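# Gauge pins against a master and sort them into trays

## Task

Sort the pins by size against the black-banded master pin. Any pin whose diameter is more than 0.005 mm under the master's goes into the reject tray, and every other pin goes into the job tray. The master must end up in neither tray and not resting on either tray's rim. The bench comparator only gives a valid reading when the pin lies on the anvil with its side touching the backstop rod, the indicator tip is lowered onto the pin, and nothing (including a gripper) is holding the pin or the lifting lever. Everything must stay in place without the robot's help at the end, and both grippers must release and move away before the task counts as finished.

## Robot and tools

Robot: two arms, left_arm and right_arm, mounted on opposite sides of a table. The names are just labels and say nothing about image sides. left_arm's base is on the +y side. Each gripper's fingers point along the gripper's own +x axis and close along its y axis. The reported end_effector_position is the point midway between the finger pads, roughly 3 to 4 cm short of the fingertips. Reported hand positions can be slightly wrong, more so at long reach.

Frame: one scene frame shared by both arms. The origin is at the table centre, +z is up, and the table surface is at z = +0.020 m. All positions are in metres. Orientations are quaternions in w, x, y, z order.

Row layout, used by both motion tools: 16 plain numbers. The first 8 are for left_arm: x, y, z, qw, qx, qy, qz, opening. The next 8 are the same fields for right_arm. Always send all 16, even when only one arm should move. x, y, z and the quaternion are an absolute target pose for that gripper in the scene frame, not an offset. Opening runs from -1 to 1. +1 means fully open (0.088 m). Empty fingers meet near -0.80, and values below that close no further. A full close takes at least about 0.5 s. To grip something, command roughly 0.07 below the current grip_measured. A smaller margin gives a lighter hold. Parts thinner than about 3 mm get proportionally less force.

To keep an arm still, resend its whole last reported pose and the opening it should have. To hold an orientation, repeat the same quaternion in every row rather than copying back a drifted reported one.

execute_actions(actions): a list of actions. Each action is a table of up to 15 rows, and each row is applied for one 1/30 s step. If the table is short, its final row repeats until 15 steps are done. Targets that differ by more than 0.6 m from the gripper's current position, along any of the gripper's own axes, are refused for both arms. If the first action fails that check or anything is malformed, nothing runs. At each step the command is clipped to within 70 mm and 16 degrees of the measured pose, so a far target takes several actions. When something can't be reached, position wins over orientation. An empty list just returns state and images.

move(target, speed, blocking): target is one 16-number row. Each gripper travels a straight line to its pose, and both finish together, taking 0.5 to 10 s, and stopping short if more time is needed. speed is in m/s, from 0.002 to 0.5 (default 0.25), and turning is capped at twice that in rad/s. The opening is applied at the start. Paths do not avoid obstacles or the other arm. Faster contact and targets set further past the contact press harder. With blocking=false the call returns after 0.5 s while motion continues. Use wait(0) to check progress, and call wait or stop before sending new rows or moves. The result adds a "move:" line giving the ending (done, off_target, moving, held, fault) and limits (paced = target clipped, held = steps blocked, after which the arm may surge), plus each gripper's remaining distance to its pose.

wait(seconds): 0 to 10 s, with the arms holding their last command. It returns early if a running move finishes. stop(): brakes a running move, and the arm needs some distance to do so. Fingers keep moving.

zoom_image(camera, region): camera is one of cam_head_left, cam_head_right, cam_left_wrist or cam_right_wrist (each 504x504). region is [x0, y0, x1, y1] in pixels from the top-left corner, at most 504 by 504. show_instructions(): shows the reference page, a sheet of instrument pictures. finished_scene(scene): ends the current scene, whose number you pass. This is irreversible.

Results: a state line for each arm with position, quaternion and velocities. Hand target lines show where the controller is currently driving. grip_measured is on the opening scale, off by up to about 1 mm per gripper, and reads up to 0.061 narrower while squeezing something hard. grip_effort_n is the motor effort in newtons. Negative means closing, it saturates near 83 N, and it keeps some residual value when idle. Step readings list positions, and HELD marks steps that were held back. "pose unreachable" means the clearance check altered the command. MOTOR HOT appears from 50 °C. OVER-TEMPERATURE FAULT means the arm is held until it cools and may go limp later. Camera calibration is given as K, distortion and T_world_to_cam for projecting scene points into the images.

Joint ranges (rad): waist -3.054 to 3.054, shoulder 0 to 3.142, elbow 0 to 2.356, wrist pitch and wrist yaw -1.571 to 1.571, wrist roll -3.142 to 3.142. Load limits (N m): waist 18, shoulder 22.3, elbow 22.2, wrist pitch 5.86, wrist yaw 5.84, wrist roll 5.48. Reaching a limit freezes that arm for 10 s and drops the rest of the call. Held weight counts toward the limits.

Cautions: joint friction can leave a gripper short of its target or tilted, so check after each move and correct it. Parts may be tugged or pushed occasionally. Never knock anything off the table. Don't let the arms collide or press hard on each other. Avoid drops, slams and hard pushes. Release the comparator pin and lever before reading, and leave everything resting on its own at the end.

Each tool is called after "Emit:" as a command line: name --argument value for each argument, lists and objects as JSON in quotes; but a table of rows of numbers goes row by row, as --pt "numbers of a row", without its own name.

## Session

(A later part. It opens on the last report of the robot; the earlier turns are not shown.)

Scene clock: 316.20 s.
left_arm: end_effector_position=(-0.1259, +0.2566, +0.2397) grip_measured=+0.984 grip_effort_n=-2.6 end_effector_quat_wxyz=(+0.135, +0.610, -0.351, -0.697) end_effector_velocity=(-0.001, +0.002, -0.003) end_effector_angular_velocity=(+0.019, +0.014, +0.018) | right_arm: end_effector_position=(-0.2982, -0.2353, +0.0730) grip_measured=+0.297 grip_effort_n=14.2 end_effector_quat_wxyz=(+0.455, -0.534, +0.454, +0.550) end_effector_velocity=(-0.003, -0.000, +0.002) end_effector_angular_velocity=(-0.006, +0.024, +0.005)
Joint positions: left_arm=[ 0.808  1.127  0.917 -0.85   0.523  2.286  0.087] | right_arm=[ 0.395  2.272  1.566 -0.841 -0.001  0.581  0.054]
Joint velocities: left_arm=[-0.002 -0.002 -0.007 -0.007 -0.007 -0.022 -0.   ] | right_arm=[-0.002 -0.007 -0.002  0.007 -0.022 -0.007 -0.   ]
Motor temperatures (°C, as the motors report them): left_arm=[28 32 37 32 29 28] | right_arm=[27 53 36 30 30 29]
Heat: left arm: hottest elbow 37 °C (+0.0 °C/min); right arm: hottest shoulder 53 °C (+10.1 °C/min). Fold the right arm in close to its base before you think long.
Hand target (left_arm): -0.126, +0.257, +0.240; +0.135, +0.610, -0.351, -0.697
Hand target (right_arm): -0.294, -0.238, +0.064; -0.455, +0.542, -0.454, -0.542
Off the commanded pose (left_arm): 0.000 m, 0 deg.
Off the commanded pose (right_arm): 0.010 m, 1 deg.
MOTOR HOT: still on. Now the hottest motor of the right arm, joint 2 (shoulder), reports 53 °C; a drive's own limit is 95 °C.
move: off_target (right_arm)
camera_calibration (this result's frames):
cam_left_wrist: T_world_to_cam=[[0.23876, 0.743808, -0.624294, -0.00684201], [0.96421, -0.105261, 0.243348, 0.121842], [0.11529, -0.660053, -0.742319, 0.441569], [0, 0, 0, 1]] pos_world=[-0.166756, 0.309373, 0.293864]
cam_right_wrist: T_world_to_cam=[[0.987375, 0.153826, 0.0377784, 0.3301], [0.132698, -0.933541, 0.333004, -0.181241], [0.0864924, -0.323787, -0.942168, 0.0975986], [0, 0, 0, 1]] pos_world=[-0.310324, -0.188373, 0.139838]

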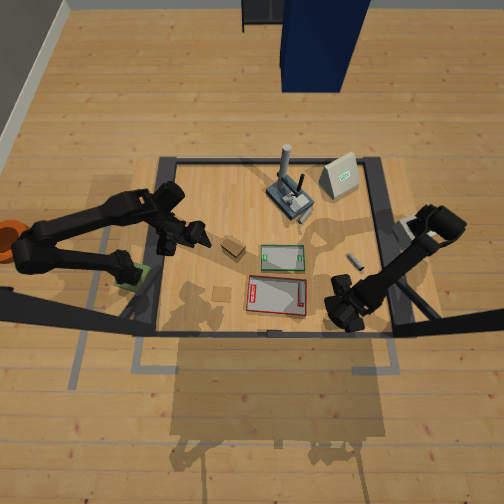

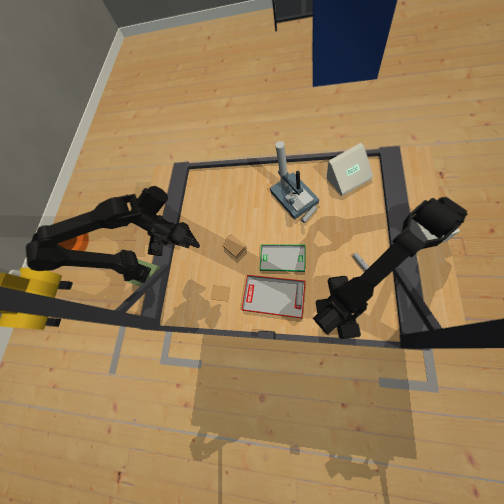

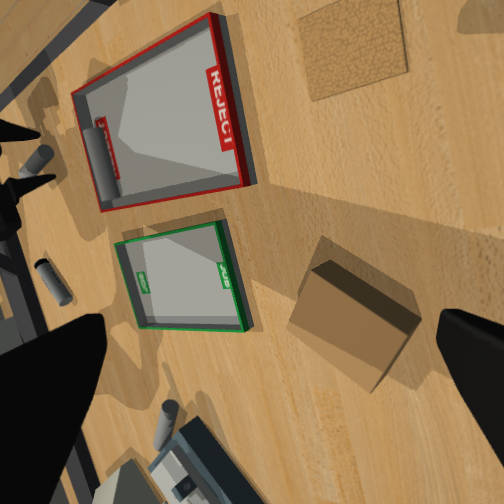

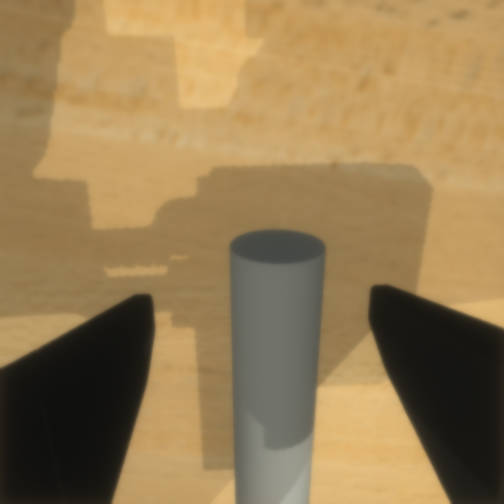

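Emit:
move --target '[-0.1259,0.2566,0.2397,0.135,0.610,-0.351,-0.697,1,-0.294,-0.238,0.064,0.4545,-0.5417,0.4545,0.5417,-0.6]'

Emit:
move --target '[-0.1259,0.2566,0.2397,0.135,0.610,-0.351,-0.697,1,-0.294,-0.238,0.15,0.4545,-0.5417,0.4545,0.5417,-0.6]' --speed 0.1

Emit:
move --target '[-0.1259,0.2566,0.2397,0.135,0.610,-0.351,-0.697,1,0.117,-0.133,0.15,-0.230,-0.669,-0.230,0.669,-0.6]' --speed 0.2

Emit:
move --target '[-0.1259,0.2566,0.2397,0.135,0.610,-0.351,-0.697,1,0.114,-0.135,0.106,-0.230,-0.669,-0.230,0.669,-0.6]' --speed 0.05

Emit:
move --target '[-0.1259,0.2566,0.2397,0.135,0.610,-0.351,-0.697,1,0.093,-0.100,0.105,-0.230,-0.669,-0.230,0.669,-0.6]' --speed 0.02

Emit:
move --target '[-0.1259,0.2566,0.2397,0.135,0.610,-0.351,-0.697,1,0.101,-0.113,0.113,-0.230,-0.669,-0.230,0.669,-0.1]' --speed 0.03

Emit:
move --target '[-0.1259,0.2566,0.2397,0.135,0.610,-0.351,-0.697,1,0.101,-0.113,0.19,-0.230,-0.669,-0.230,0.669,-0.1]' --speed 0.08

Emit:
move --target '[-0.1259,0.2566,0.2397,0.135,0.610,-0.351,-0.697,1,0.21,-0.30,0.21,-0.230,-0.669,-0.230,0.669,-0.1]' --speed 0.15

Scene clock: 322.97 s.
left_arm: end_effector_position=(-0.1259, +0.2566, +0.2397) grip_measured=+0.984 grip_effort_n=-2.6 end_effector_quat_wxyz=(+0.135, +0.610, -0.351, -0.697) end_effector_velocity=(+0.002, -0.000, -0.000) end_effector_angular_velocity=(-0.005, -0.014, +0.000) | right_arm: end_effector_position=(-0.2983, -0.2351, +0.0729) grip_measured=-0.445 grip_effort_n=-83.5 end_effector_quat_wxyz=(+0.455, -0.533, +0.454, +0.550) end_effector_velocity=(+0.003, -0.000, +0.000) end_effector_angular_velocity=(-0.000, -0.010, -0.010)
Joint positions: left_arm=[ 0.808  1.127  0.917 -0.85   0.523  2.286  0.087] | right_arm=[ 0.395  2.272  1.565 -0.84  -0.001  0.581  0.017]
Joint velocities: left_arm=[ 0.002 -0.002 -0.002  0.007 -0.007  0.007 -0.   ] | right_arm=[-0.002 -0.002 -0.002 -0.007  0.007  0.007 -0.   ]
Motor temperatures (°C, as the motors report them): left_arm=[28 32 37 32 29 28] | right_arm=[27 52 36 30 30 29]
Heat: left arm: hottest elbow 37 °C (+0.0 °C/min); right arm: hottest shoulder 52 °C (+8.1 °C/min). Fold the right arm in close to its base before you think long.
Hand target (left_arm): -0.126, +0.257, +0.240; +0.135, +0.610, -0.351, -0.697
Hand target (right_arm): -0.294, -0.238, +0.064; -0.454, +0.542, -0.455, -0.542
Off the commanded pose (left_arm): 0.000 m, 0 deg.
Off the commanded pose (right_arm): 0.010 m, 1 deg.
MOTOR HOT: still on. Now the hottest motor of the right arm, joint 2 (shoulder), reports 52 °C; a drive's own limit is 95 °C.
move: off_target (right_arm)
camera_calibration (this result's frames):
cam_left_wrist: T_world_to_cam=[[0.23876, 0.743808, -0.624294, -0.00684201], [0.96421, -0.105261, 0.243348, 0.121842], [0.11529, -0.660053, -0.742319, 0.441569], [0, 0, 0, 1]] pos_world=[-0.166756, 0.309373, 0.293864]
cam_right_wrist: T_world_to_cam=[[0.987396, 0.153776, 0.0374449, 0.330191], [0.132858, -0.933906, 0.331915, -0.180983], [0.0860106, -0.322757, -0.942566, 0.0977206], [0, 0, 0, 1]] pos_world=[-0.310389, -0.188257, 0.139815]

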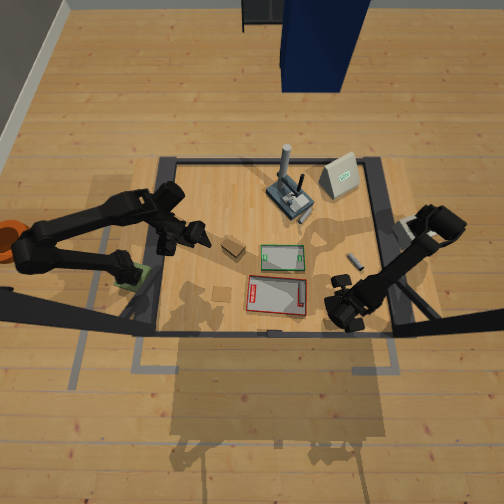

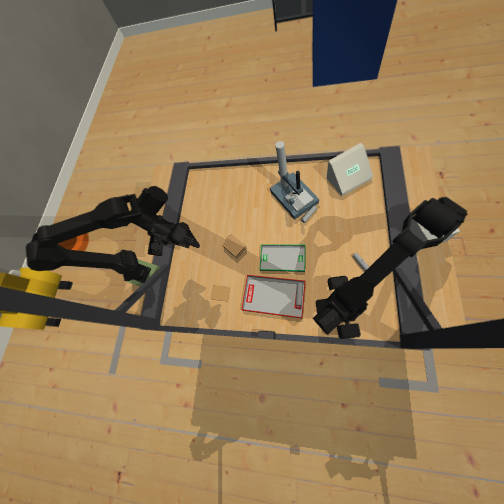

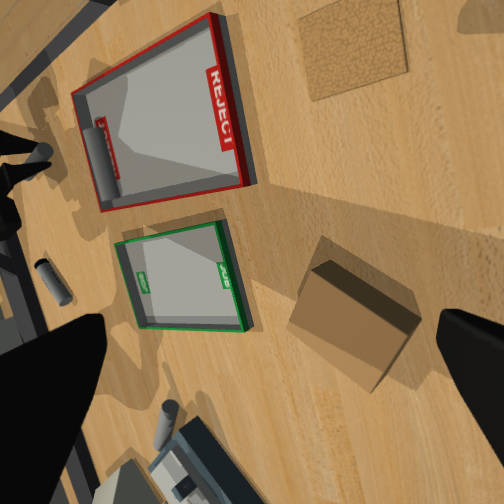

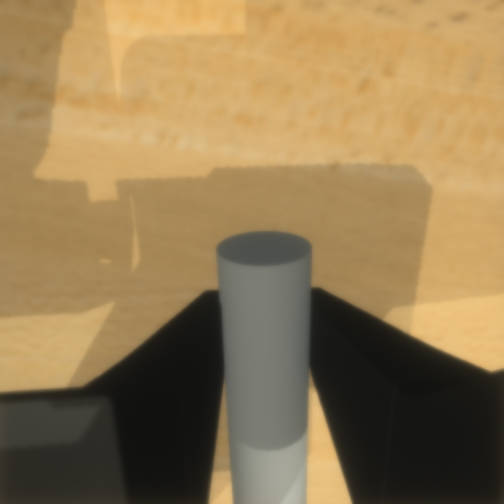

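Scene clock: 324.20 s.
left_arm: end_effector_position=(-0.1259, +0.2566, +0.2397) grip_measured=+0.984 grip_effort_n=-2.6 end_effector_quat_wxyz=(+0.135, +0.610, -0.351, -0.697) end_effector_velocity=(+0.001, +0.002, -0.001) end_effector_angular_velocity=(+0.011, +0.003, +0.012) | right_arm: end_effector_position=(-0.2911, -0.2427, +0.1385) grip_measured=-0.445 grip_effort_n=-83.5 end_effector_quat_wxyz=(+0.453, -0.552, +0.456, +0.531) end_effector_velocity=(+0.008, -0.002, +0.004) end_effector_angular_velocity=(-0.015, -0.024, +0.000)
Joint positions: left_arm=[ 0.808  1.127  0.917 -0.85   0.523  2.286  0.087] | right_arm=[ 0.395  2.186  1.698 -1.113 -0.001  0.581  0.017]
Joint velocities: left_arm=[ 0.002 -0.002 -0.002 -0.007 -0.007 -0.007  0.   ] | right_arm=[-0.007 -0.007  0.002 -0.037  0.007 -0.007 -0.   ]
Motor temperatures (°C, as the motors report them): left_arm=[28 32 37 32 29 28] | right_arm=[27 52 36 30 30 29]
Heat: left arm: hottest elbow 37 °C (+0.0 °C/min); right arm: hottest shoulder 52 °C (+7.1 °C/min). Fold the right arm in close to its base before you think long.
Hand target (left_arm): -0.126, +0.257, +0.240; +0.135, +0.610, -0.351, -0.697
Hand target (right_arm): -0.293, -0.239, +0.150; -0.455, +0.542, -0.455, -0.542
Off the commanded pose (left_arm): 0.000 m, 0 deg.
Off the commanded pose (right_arm): 0.013 m, 2 deg.
MOTOR HOT: still on. Now the hottest motor of the right arm, joint 2 (shoulder), reports 52 °C; a drive's own limit is 95 °C.
move: off_target (right_arm)
camera_calibration (this result's frames):
cam_left_wrist: T_world_to_cam=[[0.23876, 0.743808, -0.624294, -0.00684201], [0.96421, -0.105261, 0.243348, 0.121842], [0.11529, -0.660053, -0.742319, 0.441569], [0, 0, 0, 1]] pos_world=[-0.166756, 0.309373, 0.293864]
cam_right_wrist: T_world_to_cam=[[0.985452, 0.155835, 0.0678164, 0.317546], [0.119845, -0.920119, 0.37285, -0.21692], [0.120502, -0.359299, -0.92541, 0.155274], [0, 0, 0, 1]] pos_world=[-0.305641, -0.193287, 0.203036]

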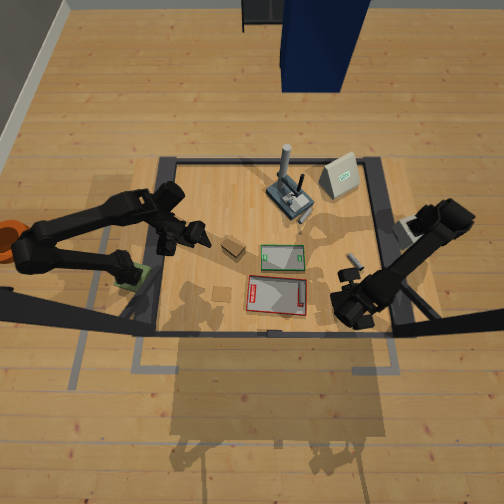

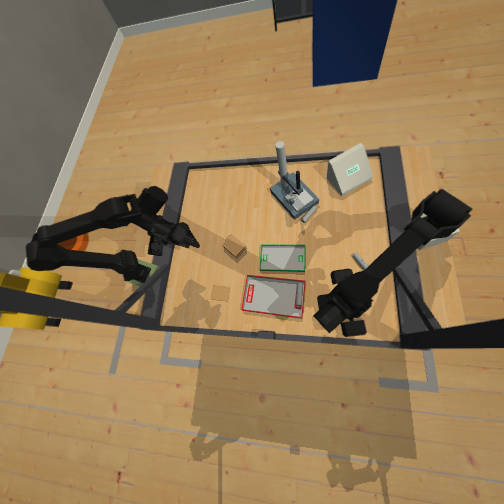

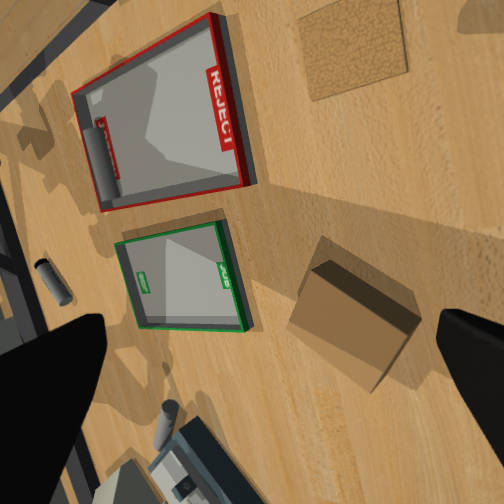

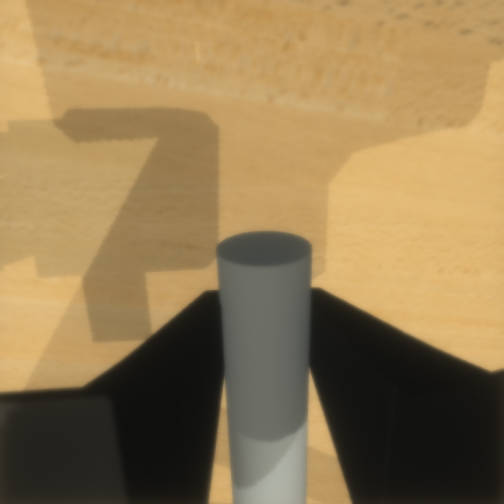

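Scene clock: 329.87 s.
left_arm: end_effector_position=(-0.1259, +0.2566, +0.2397) grip_measured=+0.984 grip_effort_n=-2.6 end_effector_quat_wxyz=(+0.135, +0.610, -0.351, -0.697) end_effector_velocity=(-0.002, +0.004, -0.003) end_effector_angular_velocity=(+0.017, -0.008, -0.015) | right_arm: end_effector_position=(+0.0969, -0.1462, +0.1423) grip_measured=-0.446 grip_effort_n=-83.5 end_effector_quat_wxyz=(+0.253, +0.649, +0.224, -0.682) end_effector_velocity=(-0.001, -0.002, +0.000) end_effector_angular_velocity=(-0.014, +0.012, +0.004)
Joint positions: left_arm=[ 0.808  1.127  0.917 -0.85   0.523  2.286  0.087] | right_arm=[-0.629  2.203  1.74  -1.168 -0.014 -2.528  0.017]
Joint velocities: left_arm=[-0.002 -0.002 -0.002 -0.022 -0.007  0.022 -0.   ] | right_arm=[-0.002  0.007  0.012 -0.022 -0.007 -0.007 -0.   ]
Motor temperatures (°C, as the motors report them): left_arm=[28 32 37 32 29 28] | right_arm=[27 52 36 30 30 29]
Heat: left arm: hottest elbow 37 °C (+0.0 °C/min); right arm: hottest shoulder 52 °C (+5.1 °C/min). Fold the right arm in close to its base before you think long.
Hand target (left_arm): -0.126, +0.257, +0.240; +0.135, +0.610, -0.351, -0.697
Hand target (right_arm): +0.119, -0.133, +0.151; +0.228, +0.674, +0.231, -0.663
Off the commanded pose (left_arm): 0.000 m, 0 deg.
Off the commanded pose (right_arm): 0.025 m, 4 deg.
MOTOR HOT: still on. Now the hottest motor of the right arm, joint 2 (shoulder), reports 52 °C; a drive's own limit is 95 °C.
move: off_target (right_arm)
camera_calibration (this result's frames):
cam_left_wrist: T_world_to_cam=[[0.23876, 0.743808, -0.624294, -0.00684201], [0.96421, -0.105261, 0.243348, 0.121842], [0.11529, -0.660053, -0.742319, 0.441569], [0, 0, 0, 1]] pos_world=[-0.166756, 0.309373, 0.293864]
cam_right_wrist: T_world_to_cam=[[-0.618397, 0.785381, 0.0276134, 0.173067], [0.755452, 0.584417, 0.296225, -0.00678077], [0.216511, 0.204045, -0.954719, 0.223979], [0, 0, 0, 1]] pos_world=[0.0636529, -0.177663, 0.211066]

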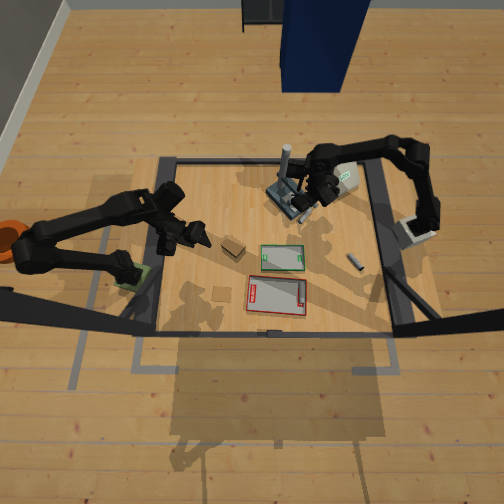

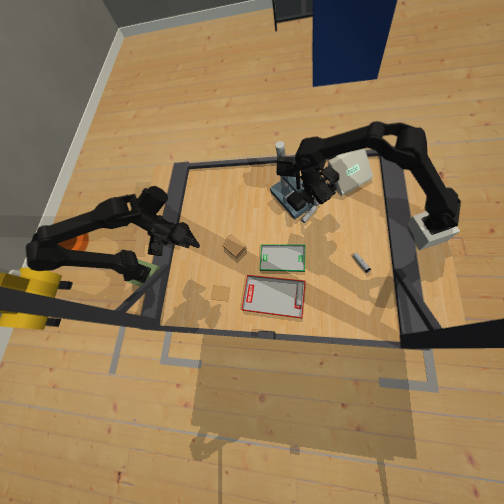

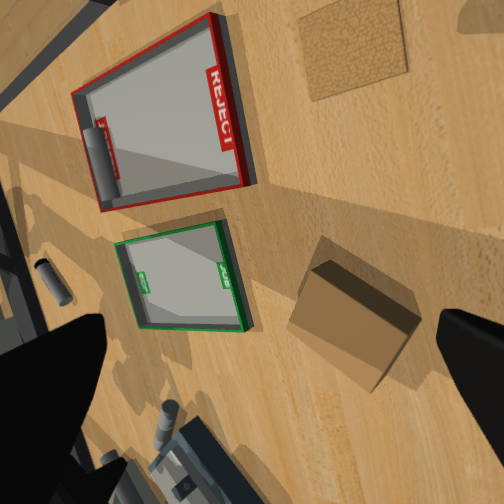

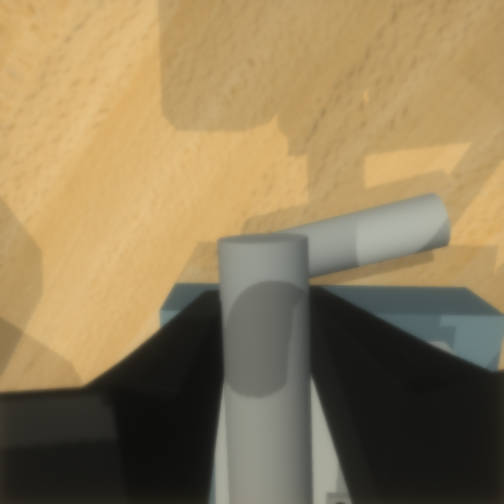

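Scene clock: 331.00 s.
left_arm: end_effector_position=(-0.1259, +0.2566, +0.2397) grip_measured=+0.984 grip_effort_n=-3.0 end_effector_quat_wxyz=(+0.135, +0.610, -0.351, -0.697) end_effector_velocity=(-0.003, +0.002, +0.001) end_effector_angular_velocity=(+0.000, +0.011, -0.000) | right_arm: end_effector_position=(+0.1120, -0.1320, +0.1148) grip_measured=-0.446 grip_effort_n=-83.5 end_effector_quat_wxyz=(+0.227, +0.670, +0.237, -0.666) end_effector_velocity=(-0.003, +0.004, -0.001) end_effector_angular_velocity=(+0.027, +0.030, +0.020)
Joint positions: left_arm=[ 0.808  1.127  0.917 -0.85   0.523  2.286  0.087] | right_arm=[-0.651  2.238  1.686 -1.003 -0.004 -2.528  0.017]
Joint velocities: left_arm=[-0.002 -0.007 -0.002 -0.007  0.007 -0.007 -0.   ] | right_arm=[-0.002 -0.002 -0.007  0.022 -0.037 -0.022 -0.   ]
Motor temperatures (°C, as the motors report them): left_arm=[28 32 37 32 29 28] | right_arm=[27 52 36 30 30 29]
Heat: left arm: hottest elbow 37 °C (+0.0 °C/min); right arm: hottest shoulder 52 °C (+5.1 °C/min). Fold the right arm in close to its base before you think long.
Hand target (left_arm): -0.126, +0.257, +0.240; +0.135, +0.610, -0.351, -0.697
Hand target (right_arm): +0.114, -0.135, +0.106; +0.230, +0.669, +0.230, -0.668
Off the commanded pose (left_arm): 0.000 m, 0 deg.
Off the commanded pose (right_arm): 0.009 m, 1 deg.
MOTOR HOT: still on. Now the hottest motor of the right arm, joint 2 (shoulder), reports 52 °C; a drive's own limit is 95 °C.
move: off_target (right_arm)
camera_calibration (this result's frames):
cam_left_wrist: T_world_to_cam=[[0.23876, 0.743808, -0.624294, -0.00684201], [0.96421, -0.105261, 0.243348, 0.121842], [0.11529, -0.660053, -0.742319, 0.441569], [0, 0, 0, 1]] pos_world=[-0.166756, 0.309373, 0.293864]
cam_right_wrist: T_world_to_cam=[[-0.603123, 0.795098, 0.0637271, 0.1674], [0.757206, 0.545598, 0.359113, -0.0307858], [0.250761, 0.264844, -0.931116, 0.192988], [0, 0, 0, 1]] pos_world=[0.0758806, -0.167415, 0.180082]

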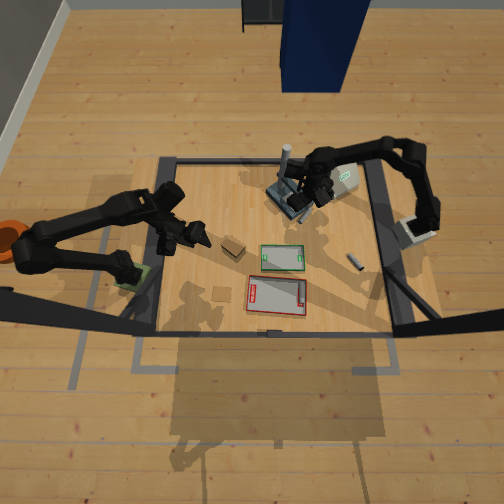

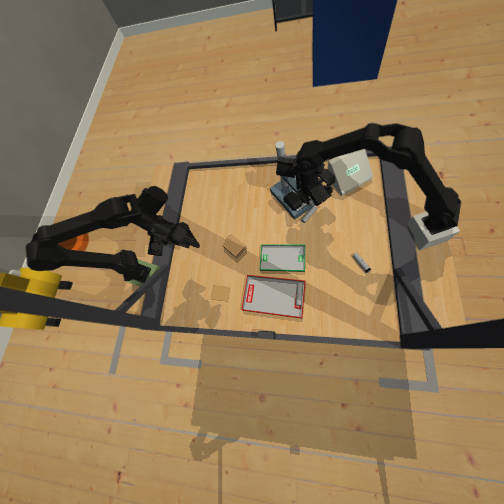

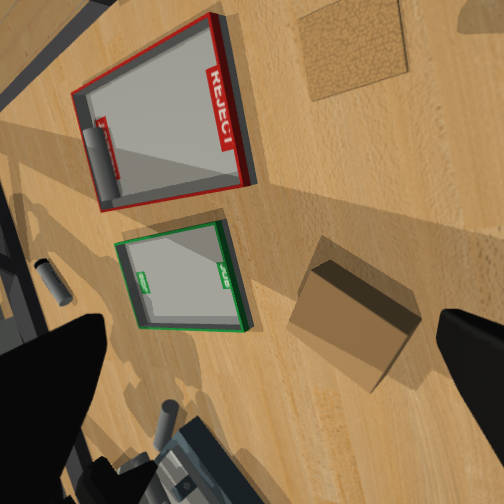

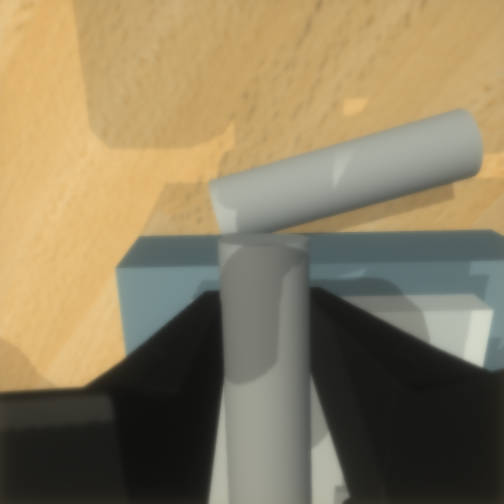

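Scene clock: 333.13 s.
left_arm: end_effector_position=(-0.1259, +0.2566, +0.2397) grip_measured=+0.984 grip_effort_n=-2.6 end_effector_quat_wxyz=(+0.135, +0.610, -0.351, -0.697) end_effector_velocity=(-0.001, +0.002, -0.003) end_effector_angular_velocity=(+0.015, +0.005, +0.007) | right_arm: end_effector_position=(+0.1039, -0.1236, +0.1122) grip_measured=-0.445 grip_effort_n=-83.5 end_effector_quat_wxyz=(+0.235, +0.671, +0.198, -0.675) end_effector_velocity=(+0.000, +0.001, -0.000) end_effector_angular_velocity=(-0.004, -0.007, -0.005)
Joint positions: left_arm=[ 0.808  1.127  0.917 -0.85   0.523  2.286  0.087] | right_arm=[-0.618  2.318  1.812 -1.112  0.022 -2.45   0.017]
Joint velocities: left_arm=[-0.002 -0.002 -0.007 -0.007 -0.007 -0.007 -0.   ] | right_arm=[ 0.002  0.007  0.012 -0.007  0.007  0.007 -0.   ]
Motor temperatures (°C, as the motors report them): left_arm=[28 32 37 32 29 28] | right_arm=[27 52 37 31 30 29]
Heat: left arm: hottest elbow 37 °C (+0.0 °C/min); right arm: hottest shoulder 52 °C (+4.0 °C/min). Fold the right arm in close to its base before you think long.
Hand target (left_arm): -0.126, +0.257, +0.240; +0.135, +0.610, -0.351, -0.697
Hand target (right_arm): +0.092, -0.102, +0.106; +0.230, +0.668, +0.230, -0.669
Off the commanded pose (left_arm): 0.000 m, 0 deg.
Off the commanded pose (right_arm): 0.027 m, 4 deg.
MOTOR HOT: still on. Now the hottest motor of the right arm, joint 2 (shoulder), reports 52 °C; a drive's own limit is 95 °C.
move: off_target (right_arm)
camera_calibration (this result's frames):
cam_left_wrist: T_world_to_cam=[[0.23876, 0.743808, -0.624294, -0.00684201], [0.96421, -0.105261, 0.243348, 0.121842], [0.11529, -0.660053, -0.742319, 0.441569], [0, 0, 0, 1]] pos_world=[-0.166756, 0.309373, 0.293864]
cam_right_wrist: T_world_to_cam=[[-0.566379, 0.824135, 0.00403756, 0.162491], [0.778631, 0.533489, 0.330339, -0.0288471], [0.27009, 0.190241, -0.943854, 0.180611], [0, 0, 0, 1]] pos_world=[0.0657115, -0.152884, 0.179343]

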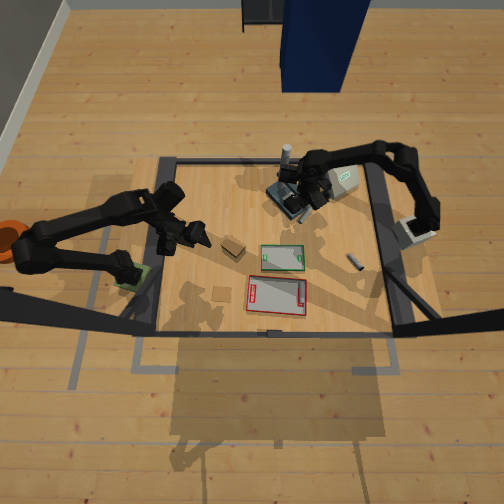

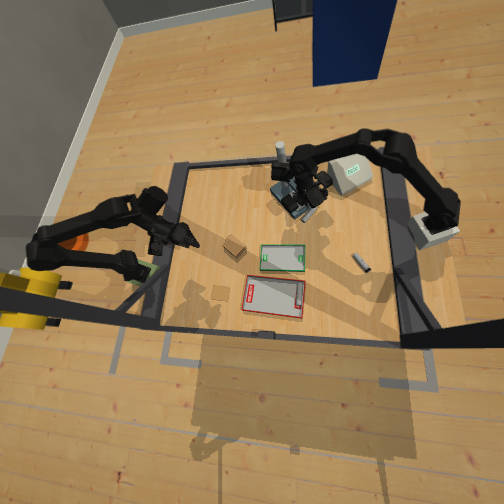

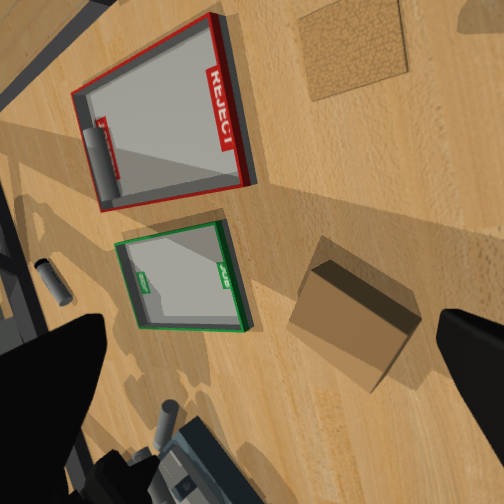

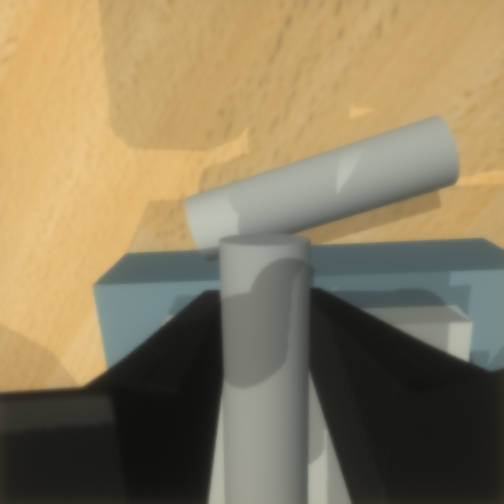

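Scene clock: 334.47 s.
left_arm: end_effector_position=(-0.1259, +0.2566, +0.2397) grip_measured=+0.984 grip_effort_n=-2.6 end_effector_quat_wxyz=(+0.135, +0.610, -0.351, -0.697) end_effector_velocity=(-0.001, +0.002, -0.001) end_effector_angular_velocity=(+0.011, +0.003, +0.007) | right_arm: end_effector_position=(+0.0972, -0.1157, +0.1117) grip_measured=-0.104 grip_effort_n=16.0 end_effector_quat_wxyz=(+0.236, +0.663, +0.226, -0.673) end_effector_velocity=(-0.002, +0.001, -0.002) end_effector_angular_velocity=(+0.004, +0.007, +0.024)
Joint positions: left_arm=[ 0.808  1.127  0.917 -0.85   0.523  2.286  0.087] | right_arm=[-0.608  2.318  1.811 -1.083 -0.004 -2.483  0.034]
Joint velocities: left_arm=[-0.002 -0.002 -0.002 -0.007 -0.007 -0.007 -0.   ] | right_arm=[ 0.002  0.002 -0.002  0.007 -0.007 -0.022 -0.   ]
Motor temperatures (°C, as the motors report them): left_arm=[28 32 37 32 29 28] | right_arm=[27 52 37 31 30 29]
Heat: left arm: hottest elbow 37 °C (+0.0 °C/min); right arm: hottest shoulder 52 °C (+3.0 °C/min). Fold the right arm in close to its base before you think long.
Hand target (left_arm): -0.126, +0.257, +0.240; +0.135, +0.610, -0.351, -0.697
Hand target (right_arm): +0.101, -0.113, +0.113; +0.230, +0.669, +0.230, -0.669
Off the commanded pose (left_arm): 0.000 m, 0 deg.
Off the commanded pose (right_arm): 0.005 m, 1 deg.
MOTOR HOT: still on. Now the hottest motor of the right arm, joint 2 (shoulder), reports 52 °C; a drive's own limit is 95 °C.
move: done
camera_calibration (this result's frames):
cam_left_wrist: T_world_to_cam=[[0.23876, 0.743808, -0.624294, -0.00684201], [0.96421, -0.105261, 0.243348, 0.121842], [0.11529, -0.660053, -0.742319, 0.441569], [0, 0, 0, 1]] pos_world=[-0.166756, 0.309373, 0.293864]
cam_right_wrist: T_world_to_cam=[[-0.600179, 0.798725, 0.0427078, 0.148205], [0.762185, 0.554894, 0.333417, -0.0239695], [0.24261, 0.232661, -0.941812, 0.187771], [0, 0, 0, 1]] pos_world=[0.0616634, -0.148761, 0.178507]

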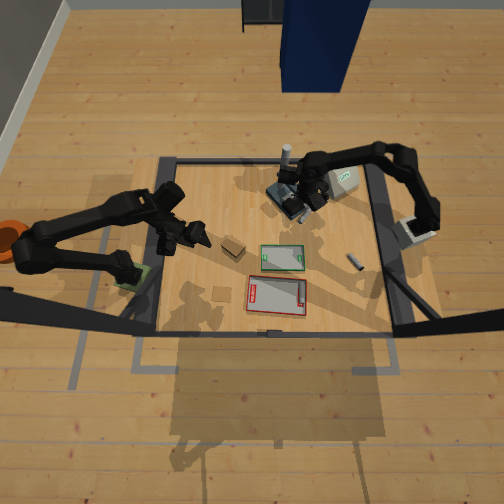

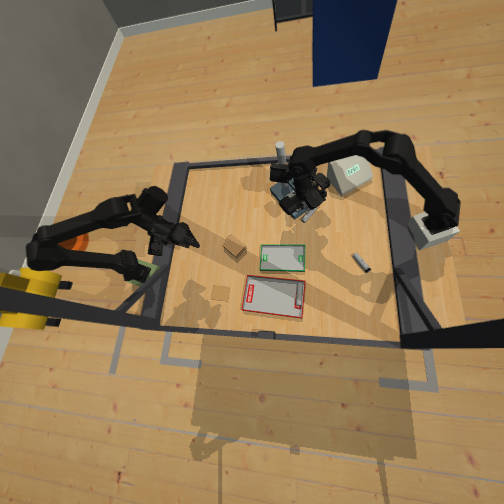

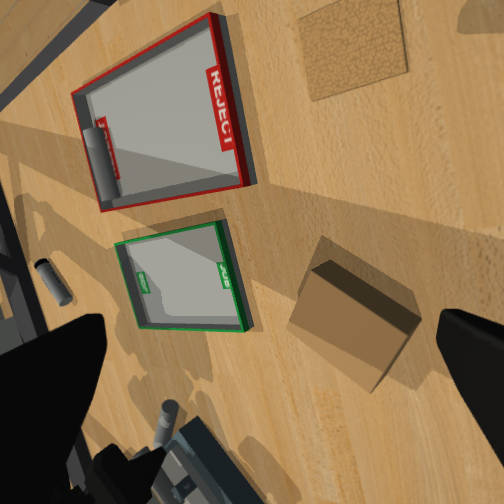

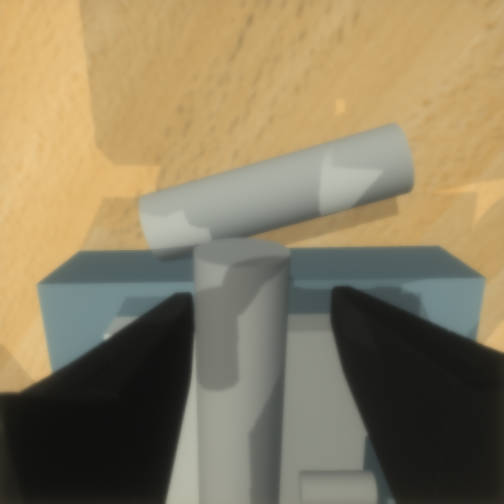

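Scene clock: 335.90 s.
left_arm: end_effector_position=(-0.1259, +0.2566, +0.2397) grip_measured=+0.984 grip_effort_n=-2.6 end_effector_quat_wxyz=(+0.135, +0.610, -0.351, -0.697) end_effector_velocity=(+0.005, -0.002, +0.000) end_effector_angular_velocity=(-0.005, -0.014, +0.030) | right_arm: end_effector_position=(+0.0987, -0.1154, +0.1830) grip_measured=-0.103 grip_effort_n=14.7 end_effector_quat_wxyz=(+0.235, +0.664, +0.226, -0.673) end_effector_velocity=(+0.000, +0.001, +0.004) end_effector_angular_velocity=(+0.009, +0.005, +0.005)
Joint positions: left_arm=[ 0.808  1.127  0.917 -0.85   0.523  2.286  0.087] | right_arm=[-0.611  2.274  2.021 -1.335 -0.003 -2.483  0.034]
Joint velocities: left_arm=[ 0.002 -0.002 -0.002  0.022 -0.022 -0.022 -0.   ] | right_arm=[-0.002 -0.002  0.012 -0.007 -0.007 -0.007 -0.   ]
Motor temperatures (°C, as the motors report them): left_arm=[28 32 37 32 29 28] | right_arm=[27 52 37 31 30 29]
Heat: left arm: hottest elbow 37 °C (+0.0 °C/min); right arm: hottest shoulder 52 °C (+3.0 °C/min). Fold the right arm in close to its base before you think long.
Hand target (left_arm): -0.126, +0.257, +0.240; +0.135, +0.610, -0.351, -0.697
Hand target (right_arm): +0.101, -0.114, +0.190; +0.230, +0.669, +0.230, -0.669
Off the commanded pose (left_arm): 0.000 m, 0 deg.
Off the commanded pose (right_arm): 0.008 m, 1 deg.
MOTOR HOT: still on. Now the hottest motor of the right arm, joint 2 (shoulder), reports 52 °C; a drive's own limit is 95 °C.
move: done
camera_calibration (this result's frames):
cam_left_wrist: T_world_to_cam=[[0.23876, 0.743808, -0.624294, -0.00684201], [0.96421, -0.105261, 0.243348, 0.121842], [0.11529, -0.660053, -0.742319, 0.441569], [0, 0, 0, 1]] pos_world=[-0.166756, 0.309373, 0.293864]
cam_right_wrist: T_world_to_cam=[[-0.598438, 0.8, 0.0432615, 0.145691], [0.762883, 0.552516, 0.335761, -0.049769], [0.244706, 0.233936, -0.940953, 0.254274], [0, 0, 0, 1]] pos_world=[0.0629325, -0.148538, 0.249668]

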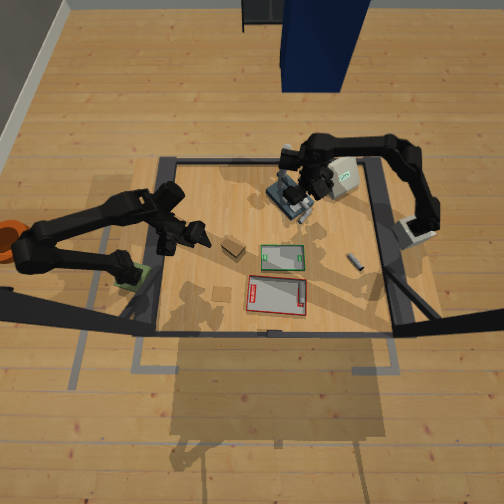

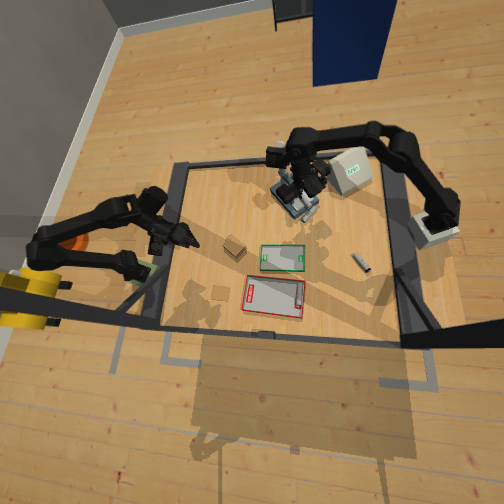

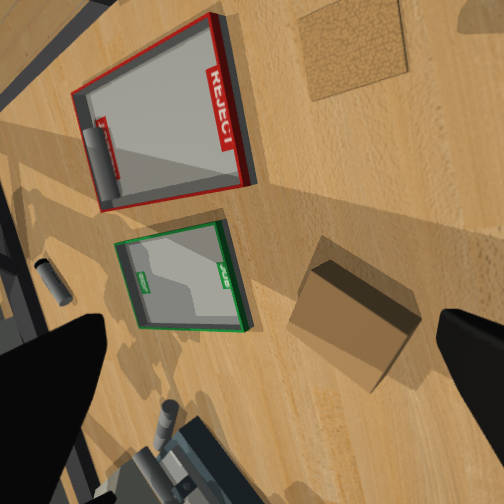

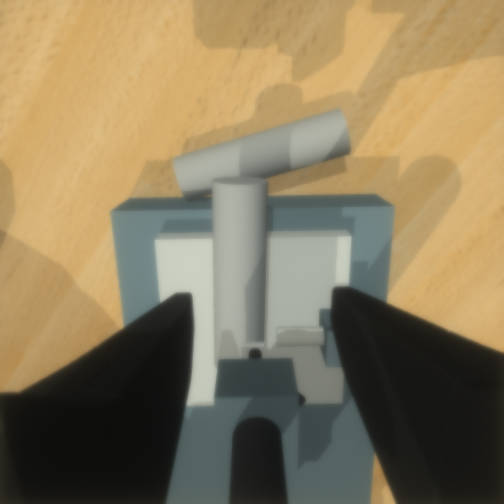

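Scene clock: 337.87 s.
left_arm: end_effector_position=(-0.1259, +0.2566, +0.2397) grip_measured=+0.984 grip_effort_n=-2.6 end_effector_quat_wxyz=(+0.135, +0.610, -0.351, -0.697) end_effector_velocity=(-0.001, +0.005, -0.003) end_effector_angular_velocity=(+0.024, +0.010, +0.012) | right_arm: end_effector_position=(+0.2116, -0.2975, +0.2073) grip_measured=-0.103 grip_effort_n=14.2 end_effector_quat_wxyz=(+0.232, +0.669, +0.227, -0.669) end_effector_velocity=(-0.002, -0.003, +0.002) end_effector_angular_velocity=(+0.013, +0.018, -0.005)
Joint positions: left_arm=[ 0.808  1.127  0.917 -0.85   0.523  2.286  0.087] | right_arm=[-1.095  1.798  1.42  -1.195  0.006 -2.965  0.034]
Joint velocities: left_arm=[ 0.002 -0.007 -0.007 -0.022 -0.007 -0.007 -0.   ] | right_arm=[-0.012 -0.012 -0.007 -0.007 -0.022 -0.007 -0.   ]
Motor temperatures (°C, as the motors report them): left_arm=[28 32 37 32 29 28] | right_arm=[27 53 37 31 30 29]
Heat: left arm: hottest elbow 37 °C (+0.0 °C/min); right arm: hottest shoulder 53 °C (+3.0 °C/min). Fold the right arm in close to its base before you think long.
Hand target (left_arm): -0.126, +0.257, +0.240; +0.135, +0.610, -0.351, -0.697
Hand target (right_arm): +0.211, -0.300, +0.209; +0.231, +0.671, +0.229, -0.666
Off the commanded pose (left_arm): 0.000 m, 0 deg.
Off the commanded pose (right_arm): 0.004 m, 0 deg.
MOTOR HOT: still on. Now the hottest motor of the right arm, joint 2 (shoulder), reports 53 °C; a drive's own limit is 95 °C.
move: done
camera_calibration (this result's frames):
cam_left_wrist: T_world_to_cam=[[0.23876, 0.743808, -0.624294, -0.00684201], [0.96421, -0.105261, 0.243348, 0.121842], [0.11529, -0.660053, -0.742319, 0.441569], [0, 0, 0, 1]] pos_world=[-0.166756, 0.309373, 0.293864]
cam_right_wrist: T_world_to_cam=[[-0.597118, 0.80088, 0.0451796, 0.357401], [0.760614, 0.547408, 0.349014, -0.0472702], [0.254787, 0.242767, -0.936028, 0.291596], [0, 0, 0, 1]] pos_world=[0.17507, -0.331149, 0.273292]

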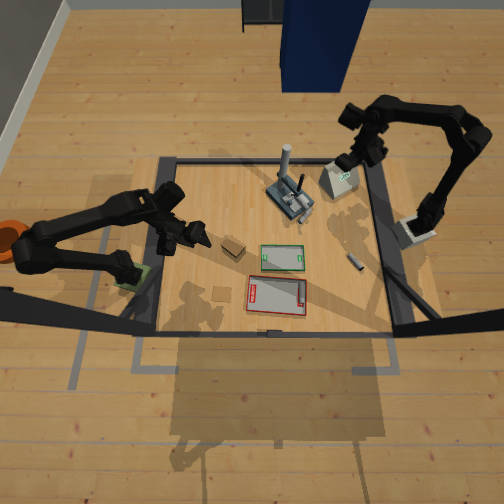

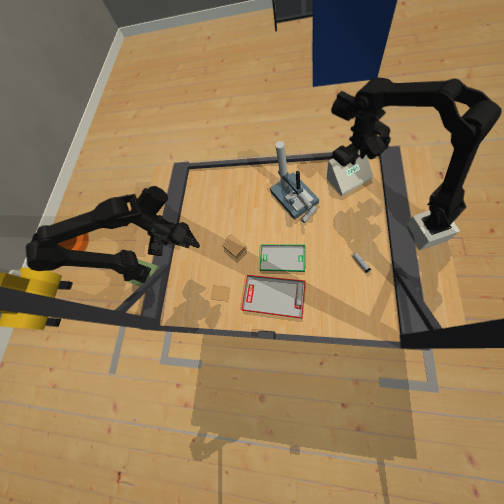

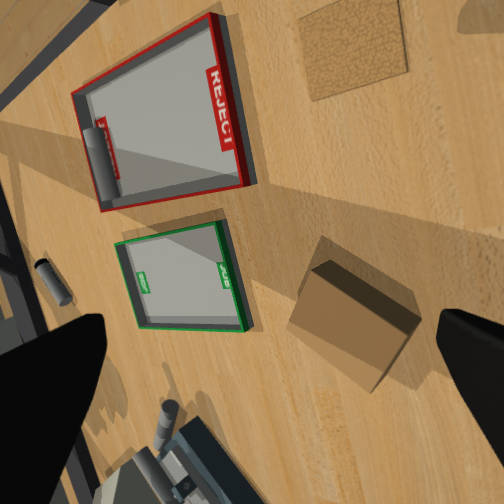

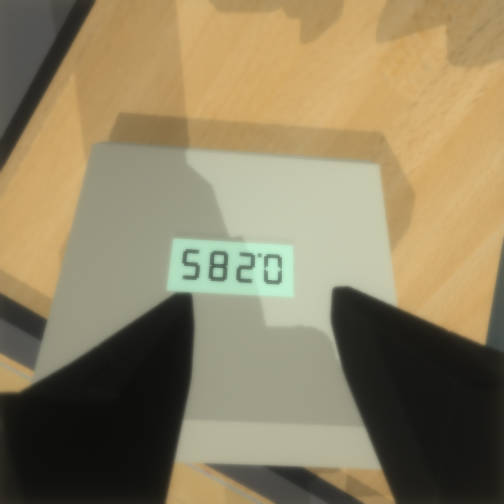

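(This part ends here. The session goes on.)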